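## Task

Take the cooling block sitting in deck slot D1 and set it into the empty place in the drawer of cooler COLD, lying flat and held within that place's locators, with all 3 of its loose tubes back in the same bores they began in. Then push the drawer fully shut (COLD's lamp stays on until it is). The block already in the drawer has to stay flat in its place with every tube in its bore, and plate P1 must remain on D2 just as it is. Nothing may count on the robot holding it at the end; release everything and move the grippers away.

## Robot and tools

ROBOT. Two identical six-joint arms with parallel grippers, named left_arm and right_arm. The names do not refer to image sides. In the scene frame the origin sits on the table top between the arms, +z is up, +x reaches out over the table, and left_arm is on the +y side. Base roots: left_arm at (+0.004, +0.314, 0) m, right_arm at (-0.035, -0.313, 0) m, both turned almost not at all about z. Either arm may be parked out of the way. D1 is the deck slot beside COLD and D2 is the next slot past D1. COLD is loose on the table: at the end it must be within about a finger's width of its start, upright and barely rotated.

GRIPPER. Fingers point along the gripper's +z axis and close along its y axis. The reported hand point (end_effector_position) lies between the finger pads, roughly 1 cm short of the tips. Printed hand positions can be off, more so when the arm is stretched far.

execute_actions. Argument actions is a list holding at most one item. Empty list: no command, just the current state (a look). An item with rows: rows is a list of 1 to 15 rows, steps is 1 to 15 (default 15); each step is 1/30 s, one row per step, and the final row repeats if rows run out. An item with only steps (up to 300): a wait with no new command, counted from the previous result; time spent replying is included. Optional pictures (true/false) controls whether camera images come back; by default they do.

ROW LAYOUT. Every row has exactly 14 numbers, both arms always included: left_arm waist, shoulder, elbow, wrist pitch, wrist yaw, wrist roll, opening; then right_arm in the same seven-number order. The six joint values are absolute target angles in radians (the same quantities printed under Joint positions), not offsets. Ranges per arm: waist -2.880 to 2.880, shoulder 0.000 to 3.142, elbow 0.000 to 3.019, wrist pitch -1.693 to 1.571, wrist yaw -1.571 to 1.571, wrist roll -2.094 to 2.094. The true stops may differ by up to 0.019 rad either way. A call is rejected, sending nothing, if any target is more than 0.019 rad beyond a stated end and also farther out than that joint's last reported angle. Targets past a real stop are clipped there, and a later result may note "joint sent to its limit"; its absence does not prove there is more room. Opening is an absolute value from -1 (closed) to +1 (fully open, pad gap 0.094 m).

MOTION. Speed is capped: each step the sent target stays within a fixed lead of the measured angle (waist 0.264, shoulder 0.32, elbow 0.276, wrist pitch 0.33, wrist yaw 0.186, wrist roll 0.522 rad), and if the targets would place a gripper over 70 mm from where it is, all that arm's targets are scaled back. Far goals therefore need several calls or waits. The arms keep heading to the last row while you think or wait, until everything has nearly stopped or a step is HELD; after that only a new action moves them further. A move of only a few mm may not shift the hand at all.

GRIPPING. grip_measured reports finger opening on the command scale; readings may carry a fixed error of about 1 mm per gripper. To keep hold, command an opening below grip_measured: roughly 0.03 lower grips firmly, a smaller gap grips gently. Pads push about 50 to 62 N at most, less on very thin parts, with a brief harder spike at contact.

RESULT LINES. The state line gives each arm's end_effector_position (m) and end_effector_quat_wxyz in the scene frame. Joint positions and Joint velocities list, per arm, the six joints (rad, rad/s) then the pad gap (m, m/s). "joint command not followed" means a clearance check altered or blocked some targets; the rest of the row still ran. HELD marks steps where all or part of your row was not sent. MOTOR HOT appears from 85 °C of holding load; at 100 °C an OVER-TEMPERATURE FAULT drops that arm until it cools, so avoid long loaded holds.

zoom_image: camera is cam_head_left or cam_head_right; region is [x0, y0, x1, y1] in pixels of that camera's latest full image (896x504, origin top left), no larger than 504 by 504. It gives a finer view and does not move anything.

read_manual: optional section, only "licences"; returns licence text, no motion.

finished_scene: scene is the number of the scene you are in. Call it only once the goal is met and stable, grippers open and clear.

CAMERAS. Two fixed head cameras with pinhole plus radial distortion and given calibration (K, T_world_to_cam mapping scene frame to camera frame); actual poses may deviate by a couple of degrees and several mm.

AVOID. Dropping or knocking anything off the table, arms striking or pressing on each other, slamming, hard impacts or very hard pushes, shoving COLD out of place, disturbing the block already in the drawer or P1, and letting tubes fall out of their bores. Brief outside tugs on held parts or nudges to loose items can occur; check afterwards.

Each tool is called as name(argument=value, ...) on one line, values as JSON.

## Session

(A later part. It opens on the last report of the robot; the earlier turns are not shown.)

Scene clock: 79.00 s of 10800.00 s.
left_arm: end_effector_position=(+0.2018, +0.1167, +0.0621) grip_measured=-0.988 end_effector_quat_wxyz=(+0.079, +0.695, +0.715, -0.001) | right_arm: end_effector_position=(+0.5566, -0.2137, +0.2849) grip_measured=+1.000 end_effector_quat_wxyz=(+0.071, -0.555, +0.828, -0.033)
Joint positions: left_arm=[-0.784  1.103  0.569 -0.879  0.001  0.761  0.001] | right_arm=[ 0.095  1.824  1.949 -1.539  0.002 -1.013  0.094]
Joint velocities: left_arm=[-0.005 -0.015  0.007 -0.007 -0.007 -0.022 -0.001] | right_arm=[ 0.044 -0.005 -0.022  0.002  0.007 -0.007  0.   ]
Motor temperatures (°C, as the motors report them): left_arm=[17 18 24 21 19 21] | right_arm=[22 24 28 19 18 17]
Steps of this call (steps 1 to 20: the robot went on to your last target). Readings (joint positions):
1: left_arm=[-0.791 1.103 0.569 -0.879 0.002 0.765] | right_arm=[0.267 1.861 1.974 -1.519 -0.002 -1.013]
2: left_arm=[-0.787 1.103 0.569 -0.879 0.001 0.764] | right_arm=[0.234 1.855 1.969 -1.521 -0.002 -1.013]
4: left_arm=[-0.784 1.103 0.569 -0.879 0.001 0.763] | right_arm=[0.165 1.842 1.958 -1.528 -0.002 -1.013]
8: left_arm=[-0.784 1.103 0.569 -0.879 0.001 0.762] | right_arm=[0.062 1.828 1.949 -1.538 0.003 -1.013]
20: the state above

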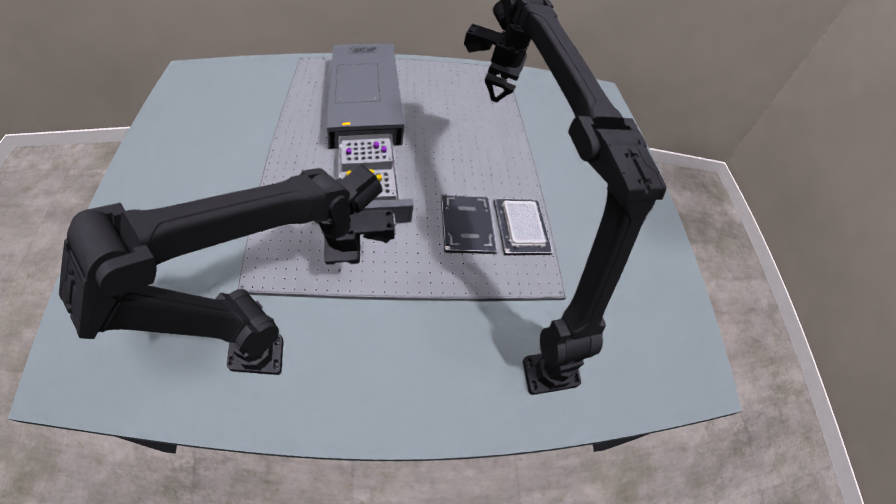

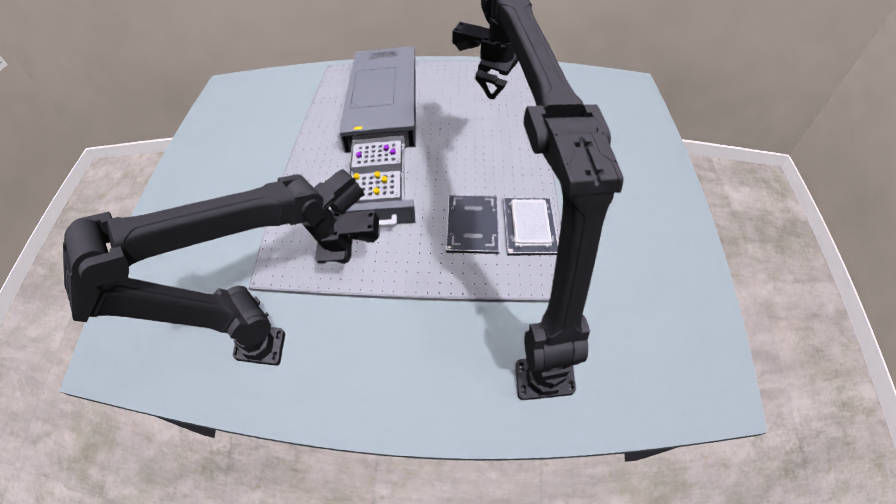

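execute_actions(actions=[{"rows":[[-0.3,1,0.55,-0.95,0,0.75,-1,0.1,1.8,1.95,-1.55,0,-1.02,1]]}])

zoom_image(camera="cam_head_left", region=[330,130,405,205])

zoom_image(camera="cam_head_right", region=[340,130,415,205])

Scene clock: 81.53 s of 10800.00 s.
left_arm: end_effector_position=(+0.2625, +0.2358, +0.0854) grip_measured=-0.988 end_effector_quat_wxyz=(+0.099, +0.499, +0.861, +0.024) | right_arm: end_effector_position=(+0.5566, -0.2135, +0.2849) grip_measured=+1.000 end_effector_quat_wxyz=(+0.071, -0.555, +0.828, -0.033)
Joint positions: left_arm=[-0.295  0.997  0.567 -0.937 -0.001  0.758  0.001] | right_arm=[ 0.095  1.824  1.949 -1.539  0.002 -1.013  0.094]
Joint velocities: left_arm=[-0.015 -0.005 -0.007 -0.002 -0.051 -0.066  0.   ] | right_arm=[-0.015 -0.015 -0.017 -0.007 -0.007 -0.037  0.   ]
Motor temperatures (°C, as the motors report them): left_arm=[17 18 24 21 19 21] | right_arm=[22 24 28 19 18 17]
Steps of this call (steps 1 to 30: the robot went on to your last target; steps 31 to 61: nothing new was sent; steps 62 to 76: all 15 steps of this action). Readings (joint positions):
62: left_arm=[-0.760 1.097 0.569 -0.889 0.011 0.761] | right_arm=[0.095 1.824 1.949 -1.539 0.002 -1.013]
63: left_arm=[-0.698 1.083 0.568 -0.906 0.011 0.761] | right_arm=[0.095 1.824 1.949 -1.539 0.002 -1.013]
65: left_arm=[-0.522 1.044 0.567 -0.924 0.006 0.761] | right_arm=[0.095 1.824 1.949 -1.539 0.002 -1.013]
69: left_arm=[-0.269 0.998 0.567 -0.932 -0.006 0.758] | right_arm=[0.095 1.824 1.949 -1.539 0.002 -1.013]
76: the state above

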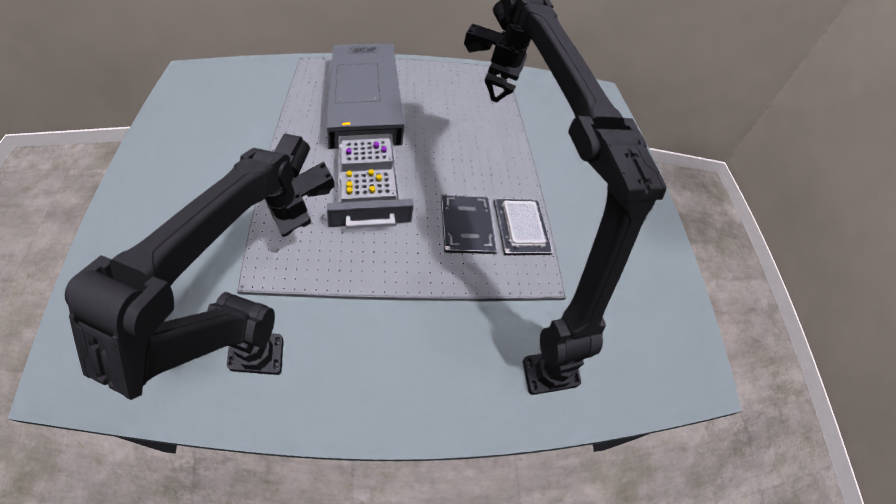

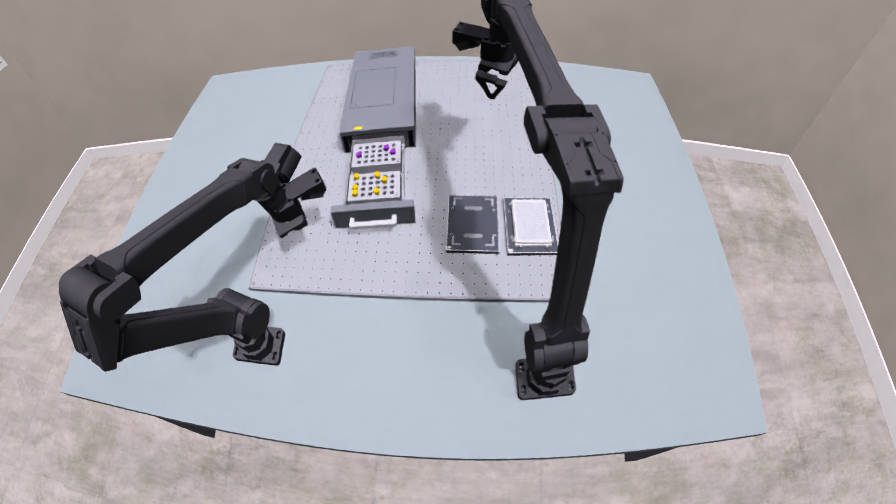

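Region (330, 130, 405, 205) of cam_head_left's 896x504 image, scaled by 6.720, with more detail than that image has.

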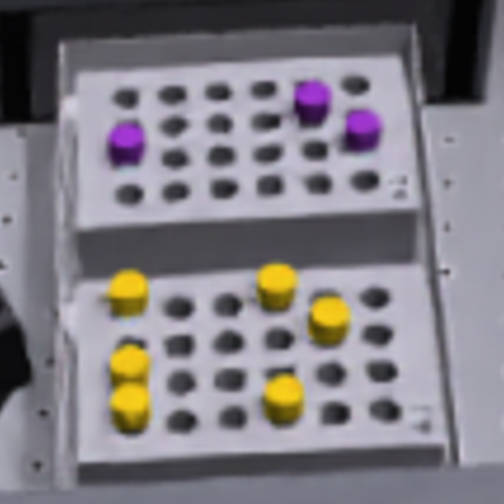

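Region (340, 130, 415, 205) of cam_head_right's 896x504 image, scaled by 6.720, with more detail than that image has.

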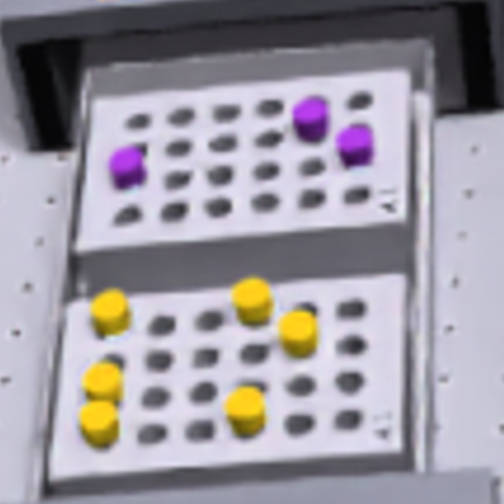

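execute_actions(actions=[{"rows":[[-0.45,1,0.55,-0.95,0,0.75,-1,0.1,1.8,1.95,-1.55,0,-1.02,1],[-0.6,1,0.55,-0.95,0,0.75,-1,0.1,1.8,1.95,-1.55,0,-1.02,1],[-0.78,1.05,0.58,-0.9,0,0.75,-1,0.1,1.8,1.95,-1.55,0,-1.02,1],[-0.78,1.05,0.58,-0.9,0,0.75,-1,0.1,1.8,1.95,-1.55,0,-1.02,1],[-0.78,1.1,0.6,-0.87,0,0.75,-1,0.1,1.8,1.95,-1.55,0,-1.02,1],[-0.78,1.15,0.63,-0.87,0,0.75,-1,0.1,1.8,1.95,-1.55,0,-1.02,1],[-0.78,1.2,0.67,-0.87,0,0.75,-1,0.1,1.8,1.95,-1.55,0,-1.02,1],[-0.78,1.27,0.71,-0.85,0,0.75,-1,0.1,1.8,1.95,-1.55,0,-1.02,1],[-0.78,1.34,0.75,-0.845,0,0.75,-1,0.1,1.8,1.95,-1.55,0,-1.02,1]]}], pictures=false)

execute_actions(actions=[{"rows":[[-0.76,1.37,0.76,-0.845,0,0.77,-1,0.1,1.8,1.95,-1.55,0,-1.02,1],[-0.74,1.39,0.78,-0.845,0,0.78,-1,0.1,1.8,1.95,-1.55,0,-1.02,1],[-0.72,1.415,0.8,-0.845,0,0.8,-1,0.1,1.8,1.95,-1.55,0,-1.02,1],[-0.71,1.43,0.815,-0.845,0,0.81,-1,0.1,1.8,1.95,-1.55,0,-1.02,1],[-0.7,1.445,0.83,-0.845,0,0.82,-1,0.1,1.8,1.95,-1.55,0,-1.02,1],[-0.685,1.46,0.845,-0.845,0,0.83,-1,0.1,1.8,1.95,-1.55,0,-1.02,1],[-0.67,1.475,0.86,-0.845,0,0.84,-1,0.1,1.8,1.95,-1.55,0,-1.02,1],[-0.66,1.49,0.875,-0.845,0,0.85,-1,0.1,1.8,1.95,-1.55,0,-1.02,1],[-0.645,1.51,0.89,-0.845,0,0.86,-1,0.1,1.8,1.95,-1.55,0,-1.02,1],[-0.63,1.525,0.905,-0.845,0,0.87,-1,0.1,1.8,1.95,-1.55,0,-1.02,1]]}])

Scene clock: 87.67 s of 10800.00 s.
left_arm: end_effector_position=(+0.2397, +0.0786, +0.0380) grip_measured=-0.988 end_effector_quat_wxyz=(+0.035, +0.695, +0.718, -0.001) | right_arm: end_effector_position=(+0.5566, -0.2135, +0.2849) grip_measured=+1.000 end_effector_quat_wxyz=(+0.071, -0.555, +0.828, -0.033)
Joint positions: left_arm=[-0.785  1.369  0.717 -0.849  0.001  0.757  0.001] | right_arm=[ 0.095  1.824  1.949 -1.539  0.002 -1.013  0.094]
Joint velocities: left_arm=[ 0.063 -0.034 -0.012 -0.002 -0.007  0.007  0.001] | right_arm=[ 0.005 -0.024 -0.022 -0.002  0.022 -0.007  0.   ]
Motor temperatures (°C, as the motors report them): left_arm=[17 18 24 21 19 21] | right_arm=[22 24 27 19 18 17]
Steps of this call (steps 1 to 15: the robot went on to your last target; steps 16 to 90: nothing new was sent; then 2.63 s passed at rest; steps 91 to 105: all 15 steps of this action). Readings (joint positions):
91: left_arm=[-0.310 0.997 0.567 -0.937 -0.006 0.758] | right_arm=[0.095 1.824 1.949 -1.539 0.002 -1.013]
92: left_arm=[-0.360 0.997 0.567 -0.937 -0.010 0.757] | right_arm=[0.095 1.824 1.949 -1.539 0.002 -1.013]
94: left_arm=[-0.527 1.006 0.567 -0.923 -0.007 0.757] | right_arm=[0.095 1.824 1.949 -1.539 0.002 -1.013]
98: left_arm=[-0.801 1.121 0.597 -0.890 0.006 0.757] | right_arm=[0.095 1.824 1.949 -1.539 0.002 -1.013]
105: the state above

Scene clock: 88.17 s of 10800.00 s.
left_arm: end_effector_position=(+0.3157, +0.0865, +0.0350) grip_measured=-0.989 end_effector_quat_wxyz=(+0.031, +0.671, +0.741, +0.003) | right_arm: end_effector_position=(+0.5566, -0.2135, +0.2849) grip_measured=+1.000 end_effector_quat_wxyz=(+0.071, -0.555, +0.828, -0.033)
Joint positions: left_arm=[-0.631  1.512  0.858 -0.855  0.001  0.844  0.001] | right_arm=[ 0.095  1.824  1.949 -1.539  0.002 -1.013  0.094]
Joint velocities: left_arm=[0.073 0.015 0.017 0.017 0.022 0.051 0.   ] | right_arm=[ 0.024  0.015 -0.002 -0.007 -0.007 -0.022  0.   ]
Motor temperatures (°C, as the motors report them): left_arm=[17 18 24 21 19 21] | right_arm=[22 24 27 19 18 17]
Steps of this call (steps 1 to 15: all 15 steps of this action). Readings (joint positions):
1: left_arm=[-0.782 1.369 0.717 -0.849 0.001 0.757] | right_arm=[0.095 1.824 1.949 -1.539 0.002 -1.013]
2: left_arm=[-0.776 1.369 0.720 -0.849 0.001 0.759] | right_arm=[0.095 1.824 1.949 -1.539 0.002 -1.013]
4: left_arm=[-0.752 1.376 0.733 -0.849 0.001 0.771] | right_arm=[0.095 1.824 1.949 -1.539 0.002 -1.013]
8: left_arm=[-0.688 1.432 0.795 -0.851 0.007 0.801] | right_arm=[0.095 1.824 1.949 -1.539 0.002 -1.013]
15: the state above

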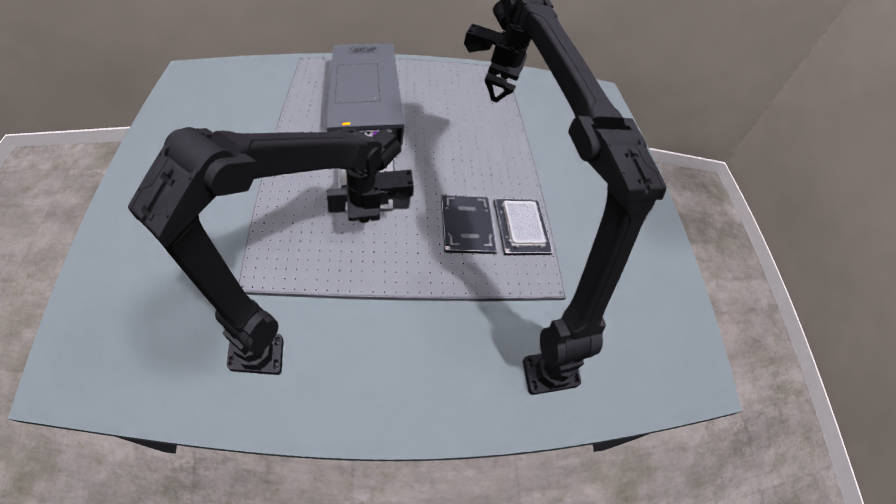

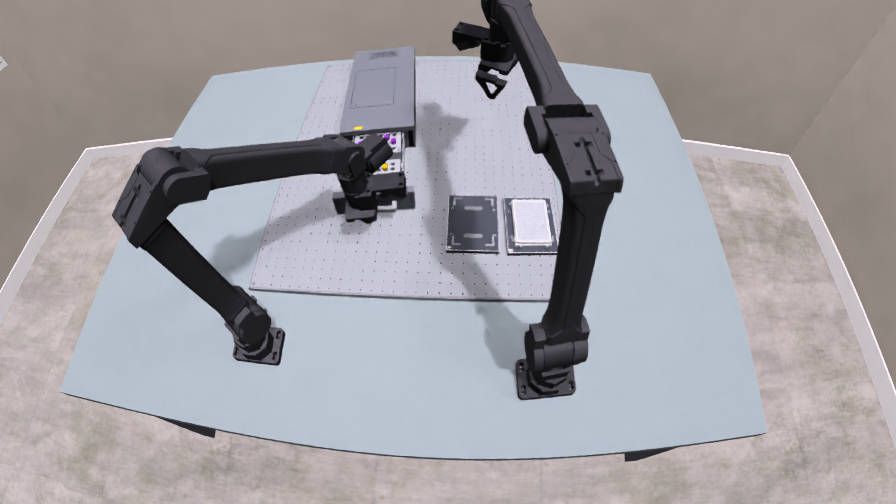

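execute_actions(actions=[{"rows":[[-0.615,1.544,0.929,-0.845,0,0.89,-1,0.1,1.8,1.95,-1.55,0,-1.02,1],[-0.6,1.563,0.953,-0.845,0,0.9,-1,0.1,1.8,1.95,-1.55,0,-1.02,1],[-0.585,1.582,0.977,-0.845,0,0.92,-1,0.1,1.8,1.95,-1.55,0,-1.02,1],[-0.57,1.6,1,-0.845,0,0.93,-1,0.1,1.8,1.95,-1.55,0,-1.02,1],[-0.555,1.62,1.025,-0.845,0,0.95,-1,0.1,1.8,1.95,-1.55,0,-1.02,1],[-0.54,1.64,1.05,-0.845,0,0.97,-1,0.1,1.8,1.95,-1.55,0,-1.02,1],[-0.52,1.658,1.073,-0.845,0,0.98,-1,0.1,1.8,1.95,-1.55,0,-1.02,1],[-0.505,1.677,1.097,-0.845,0,1,-1,0.1,1.8,1.95,-1.55,0,-1.02,1],[-0.49,1.696,1.12,-0.845,0,1.02,-1,0.1,1.8,1.95,-1.55,0,-1.02,1],[-0.475,1.715,1.145,-0.845,0,1.03,-1,0.1,1.8,1.95,-1.55,0,-1.02,1]],"steps":12}], pictures=false)

execute_actions(actions=[{"rows":[[-0.466,1.728,1.16,-0.835,0,1.04,-1,0.1,1.8,1.95,-1.55,0,-1.02,1],[-0.457,1.74,1.177,-0.825,0,1.05,-1,0.1,1.8,1.95,-1.55,0,-1.02,1],[-0.448,1.754,1.193,-0.815,0,1.06,-1,0.1,1.8,1.95,-1.55,0,-1.02,1],[-0.439,1.767,1.21,-0.805,0,1.07,-1,0.1,1.8,1.95,-1.55,0,-1.02,1],[-0.43,1.78,1.225,-0.795,0,1.08,-1,0.1,1.8,1.95,-1.55,0,-1.02,1],[-0.42,1.79,1.24,-0.785,0,1.09,-1,0.1,1.8,1.95,-1.55,0,-1.02,1],[-0.415,1.8,1.252,-0.775,0,1.1,-1,0.1,1.8,1.95,-1.55,0,-1.02,1],[-0.41,1.81,1.264,-0.77,0,1.11,-1,0.1,1.8,1.95,-1.55,0,-1.02,1],[-0.405,1.82,1.276,-0.76,0,1.12,-1,0.1,1.8,1.95,-1.55,0,-1.02,1],[-0.4,1.826,1.284,-0.755,0,1.13,-1,0.1,1.8,1.95,-1.55,0,-1.02,1],[-0.395,1.832,1.292,-0.75,0,1.13,-1,0.1,1.8,1.95,-1.55,0,-1.02,1],[-0.39,1.838,1.3,-0.745,0,1.13,-1,0.1,1.8,1.95,-1.55,0,-1.02,1],[-0.385,1.845,1.307,-0.74,0,1.13,-1,0.1,1.8,1.95,-1.55,0,-1.02,1]]}])

Scene clock: 94.20 s of 10800.00 s.
left_arm: end_effector_position=(+0.4156, +0.0886, +0.0389) grip_measured=-0.990 end_effector_quat_wxyz=(+0.051, +0.672, +0.739, +0.009) | right_arm: end_effector_position=(+0.5566, -0.2135, +0.2849) grip_measured=+1.000 end_effector_quat_wxyz=(+0.071, -0.555, +0.828, -0.033)
Joint positions: left_arm=[-0.5    1.676  1.074 -0.866  0.006  0.979  0.   ] | right_arm=[ 0.095  1.824  1.949 -1.539  0.002 -1.013  0.094]
Joint velocities: left_arm=[ 0.317  0.386  0.408  0.12  -0.198  0.198 -0.   ] | right_arm=[-0.005  0.005 -0.017 -0.007 -0.066 -0.022  0.   ]
Motor temperatures (°C, as the motors report them): left_arm=[17 18 25 21 19 21] | right_arm=[22 24 27 19 18 17]
Steps of this call (steps 1 to 30: the robot went on to your last target; steps 31 to 90: nothing new was sent; then 2.63 s passed at rest; steps 91 to 102: all 12 steps of this action). Readings (joint positions):
91: left_arm=[-0.629 1.512 0.860 -0.855 0.001 0.862] | right_arm=[0.095 1.824 1.949 -1.539 0.002 -1.013]
92: left_arm=[-0.627 1.515 0.865 -0.855 0.001 0.867] | right_arm=[0.095 1.824 1.949 -1.539 0.002 -1.013]
94: left_arm=[-0.613 1.534 0.894 -0.855 0.001 0.884] | right_arm=[0.095 1.824 1.949 -1.539 0.002 -1.013]
98: left_arm=[-0.552 1.612 1.003 -0.855 0.001 0.933] | right_arm=[0.095 1.824 1.949 -1.539 0.002 -1.013]
102: the state above

Scene clock: 94.70 s of 10800.00 s.
left_arm: end_effector_position=(+0.5262, +0.0996, +0.0414) grip_measured=-0.990 end_effector_quat_wxyz=(+0.120, +0.673, +0.728, +0.044) | right_arm: end_effector_position=(+0.5566, -0.2135, +0.2849) grip_measured=+1.000 end_effector_quat_wxyz=(+0.071, -0.555, +0.828, -0.033)
Joint positions: left_arm=[-0.391  1.813  1.254 -0.757  0.002  1.104  0.   ] | right_arm=[ 0.095  1.824  1.949 -1.539  0.002 -1.013  0.094]
Joint velocities: left_arm=[ 0.083  0.073  0.11   0.071 -0.066  0.11  -0.001] | right_arm=[-0.015  0.005 -0.012  0.017 -0.007  0.007  0.   ]
Motor temperatures (°C, as the motors report them): left_arm=[17 18 25 21 19 21] | right_arm=[22 24 27 19 18 17]
Steps of this call (steps 1 to 15: all 15 steps of this action). Readings (joint positions):
1: left_arm=[-0.489 1.689 1.087 -0.860 0.004 0.988] | right_arm=[0.095 1.824 1.949 -1.539 0.002 -1.013]
2: left_arm=[-0.478 1.700 1.100 -0.854 0.002 0.998] | right_arm=[0.095 1.824 1.949 -1.539 0.002 -1.013]
4: left_arm=[-0.458 1.720 1.126 -0.839 0.002 1.018] | right_arm=[0.095 1.824 1.949 -1.539 0.002 -1.013]
8: left_arm=[-0.427 1.762 1.182 -0.806 0.002 1.056] | right_arm=[0.095 1.824 1.949 -1.539 0.002 -1.013]
15: the state above

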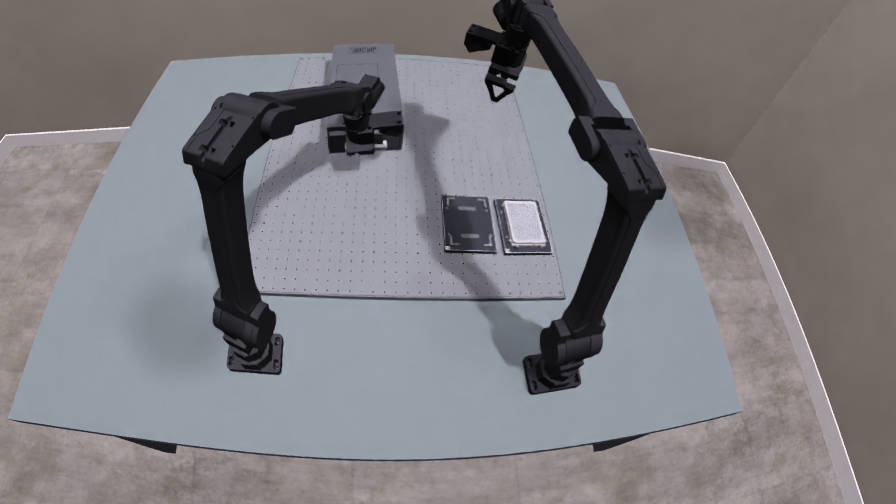

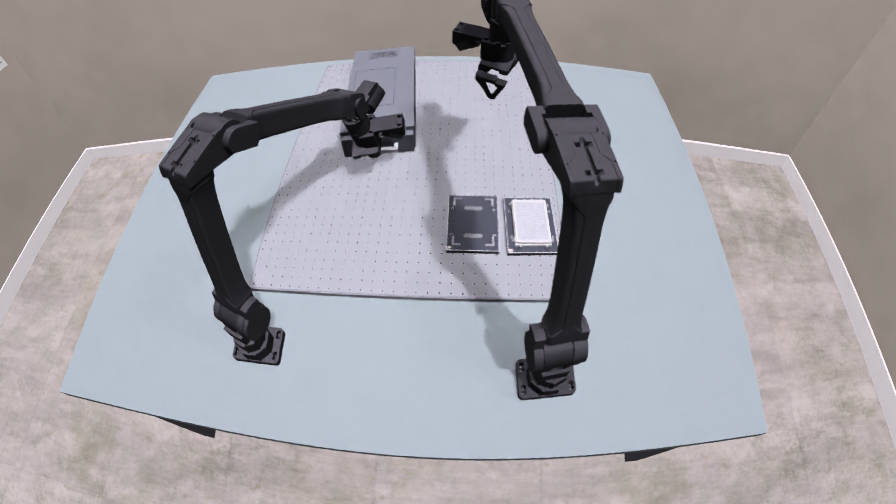

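execute_actions(actions=[{"rows":[[-0.38,1.855,1.325,-0.71,0,1.13,-1,0.1,1.8,1.95,-1.55,0,-1.02,1]],"steps":10}], pictures=false)

execute_actions(actions=[{"rows":[[-0.38,1.15,0.7,-0.9,0,1.13,-1,0.1,1.8,1.95,-1.55,0,-1.02,1]]}])

Scene clock: 96.93 s of 10800.00 s.
left_arm: end_effector_position=(+0.5283, +0.0999, +0.0409) grip_measured=-0.990 end_effector_quat_wxyz=(+0.121, +0.677, +0.724, +0.044) | right_arm: end_effector_position=(+0.5566, -0.2135, +0.2849) grip_measured=+1.000 end_effector_quat_wxyz=(+0.071, -0.555, +0.828, -0.033)
Joint positions: left_arm=[-0.388  1.816  1.256 -0.752  0.004  1.117  0.   ] | right_arm=[ 0.095  1.824  1.949 -1.539  0.002 -1.013  0.094]
Joint velocities: left_arm=[-0.005 -0.005  0.002  0.012  0.007 -0.007  0.001] | right_arm=[-0.015 -0.005  0.002 -0.002 -0.066  0.037  0.   ]
Motor temperatures (°C, as the motors report them): left_arm=[17 18 25 21 19 21] | right_arm=[22 23 27 19 18 17]
Steps of this call (steps 1 to 30: the robot went on to your last target; steps 31 to 57: nothing new was sent; steps 58 to 67: all 10 steps of this action). Readings (joint positions):
58: left_arm=[-0.388 1.814 1.256 -0.753 0.003 1.117] | right_arm=[0.095 1.824 1.949 -1.539 0.002 -1.013]
59: left_arm=[-0.388 1.815 1.256 -0.753 0.003 1.117] | right_arm=[0.095 1.824 1.949 -1.539 0.002 -1.013]
61: left_arm=[-0.388 1.816 1.256 -0.752 0.004 1.117] | right_arm=[0.095 1.824 1.949 -1.539 0.002 -1.013]
65: left_arm=[-0.388 1.816 1.256 -0.752 0.004 1.117] | right_arm=[0.095 1.824 1.949 -1.539 0.002 -1.013]
67: the state above

Scene clock: 97.43 s of 10800.00 s.
left_arm: end_effector_position=(+0.3093, +0.1893, +0.1185) grip_measured=-0.990 end_effector_quat_wxyz=(+0.134, +0.676, +0.723, +0.051) | right_arm: end_effector_position=(+0.5566, -0.2135, +0.2849) grip_measured=+1.000 end_effector_quat_wxyz=(+0.071, -0.555, +0.828, -0.033)
Joint positions: left_arm=[-0.388  1.087  0.703 -0.899  0.002  1.12   0.   ] | right_arm=[ 0.095  1.824  1.949 -1.539  0.002 -1.013  0.094]
Joint velocities: left_arm=[-0.005 -0.269 -0.007 -0.012 -0.007 -0.007 -0.   ] | right_arm=[ 0.015 -0.015 -0.002 -0.007  0.037  0.022  0.   ]
Motor temperatures (°C, as the motors report them): left_arm=[17 18 25 21 19 21] | right_arm=[22 23 27 19 18 17]
Steps of this call (steps 1 to 15: all 15 steps of this action). Readings (joint positions):
1: left_arm=[-0.388 1.805 1.239 -0.756 0.004 1.117] | right_arm=[0.095 1.824 1.949 -1.539 0.002 -1.013]
2: left_arm=[-0.388 1.777 1.201 -0.766 0.004 1.117] | right_arm=[0.095 1.824 1.949 -1.539 0.002 -1.013]
4: left_arm=[-0.388 1.694 1.098 -0.802 0.004 1.117] | right_arm=[0.095 1.824 1.949 -1.539 0.002 -1.013]
8: left_arm=[-0.388 1.469 0.875 -0.849 0.003 1.117] | right_arm=[0.095 1.824 1.949 -1.539 0.002 -1.013]
15: the state above

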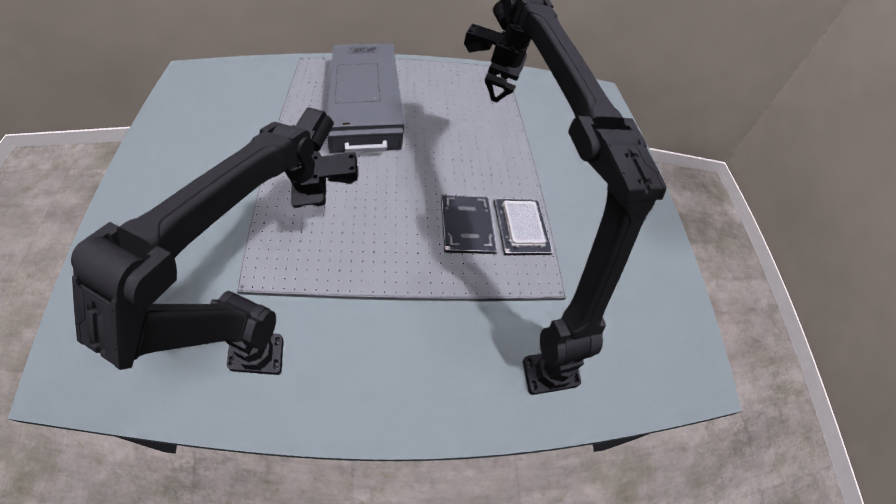

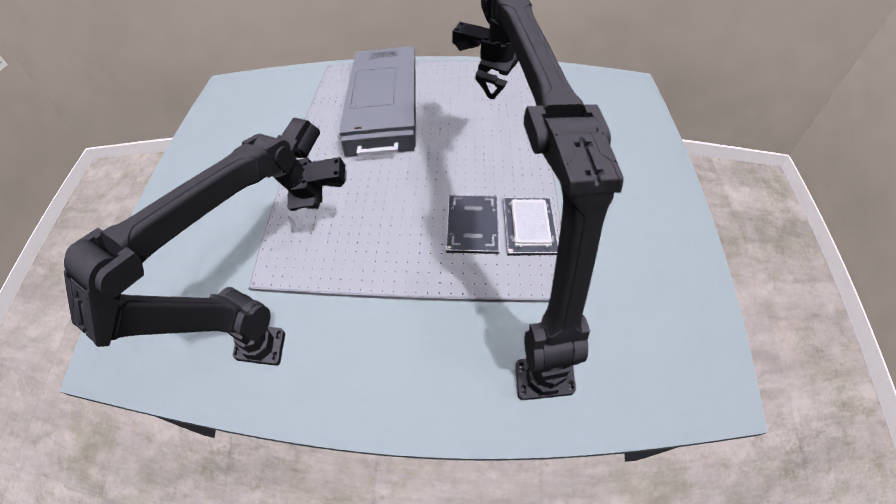

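finished_scene(scene=2)

The scene is finished: the task was done.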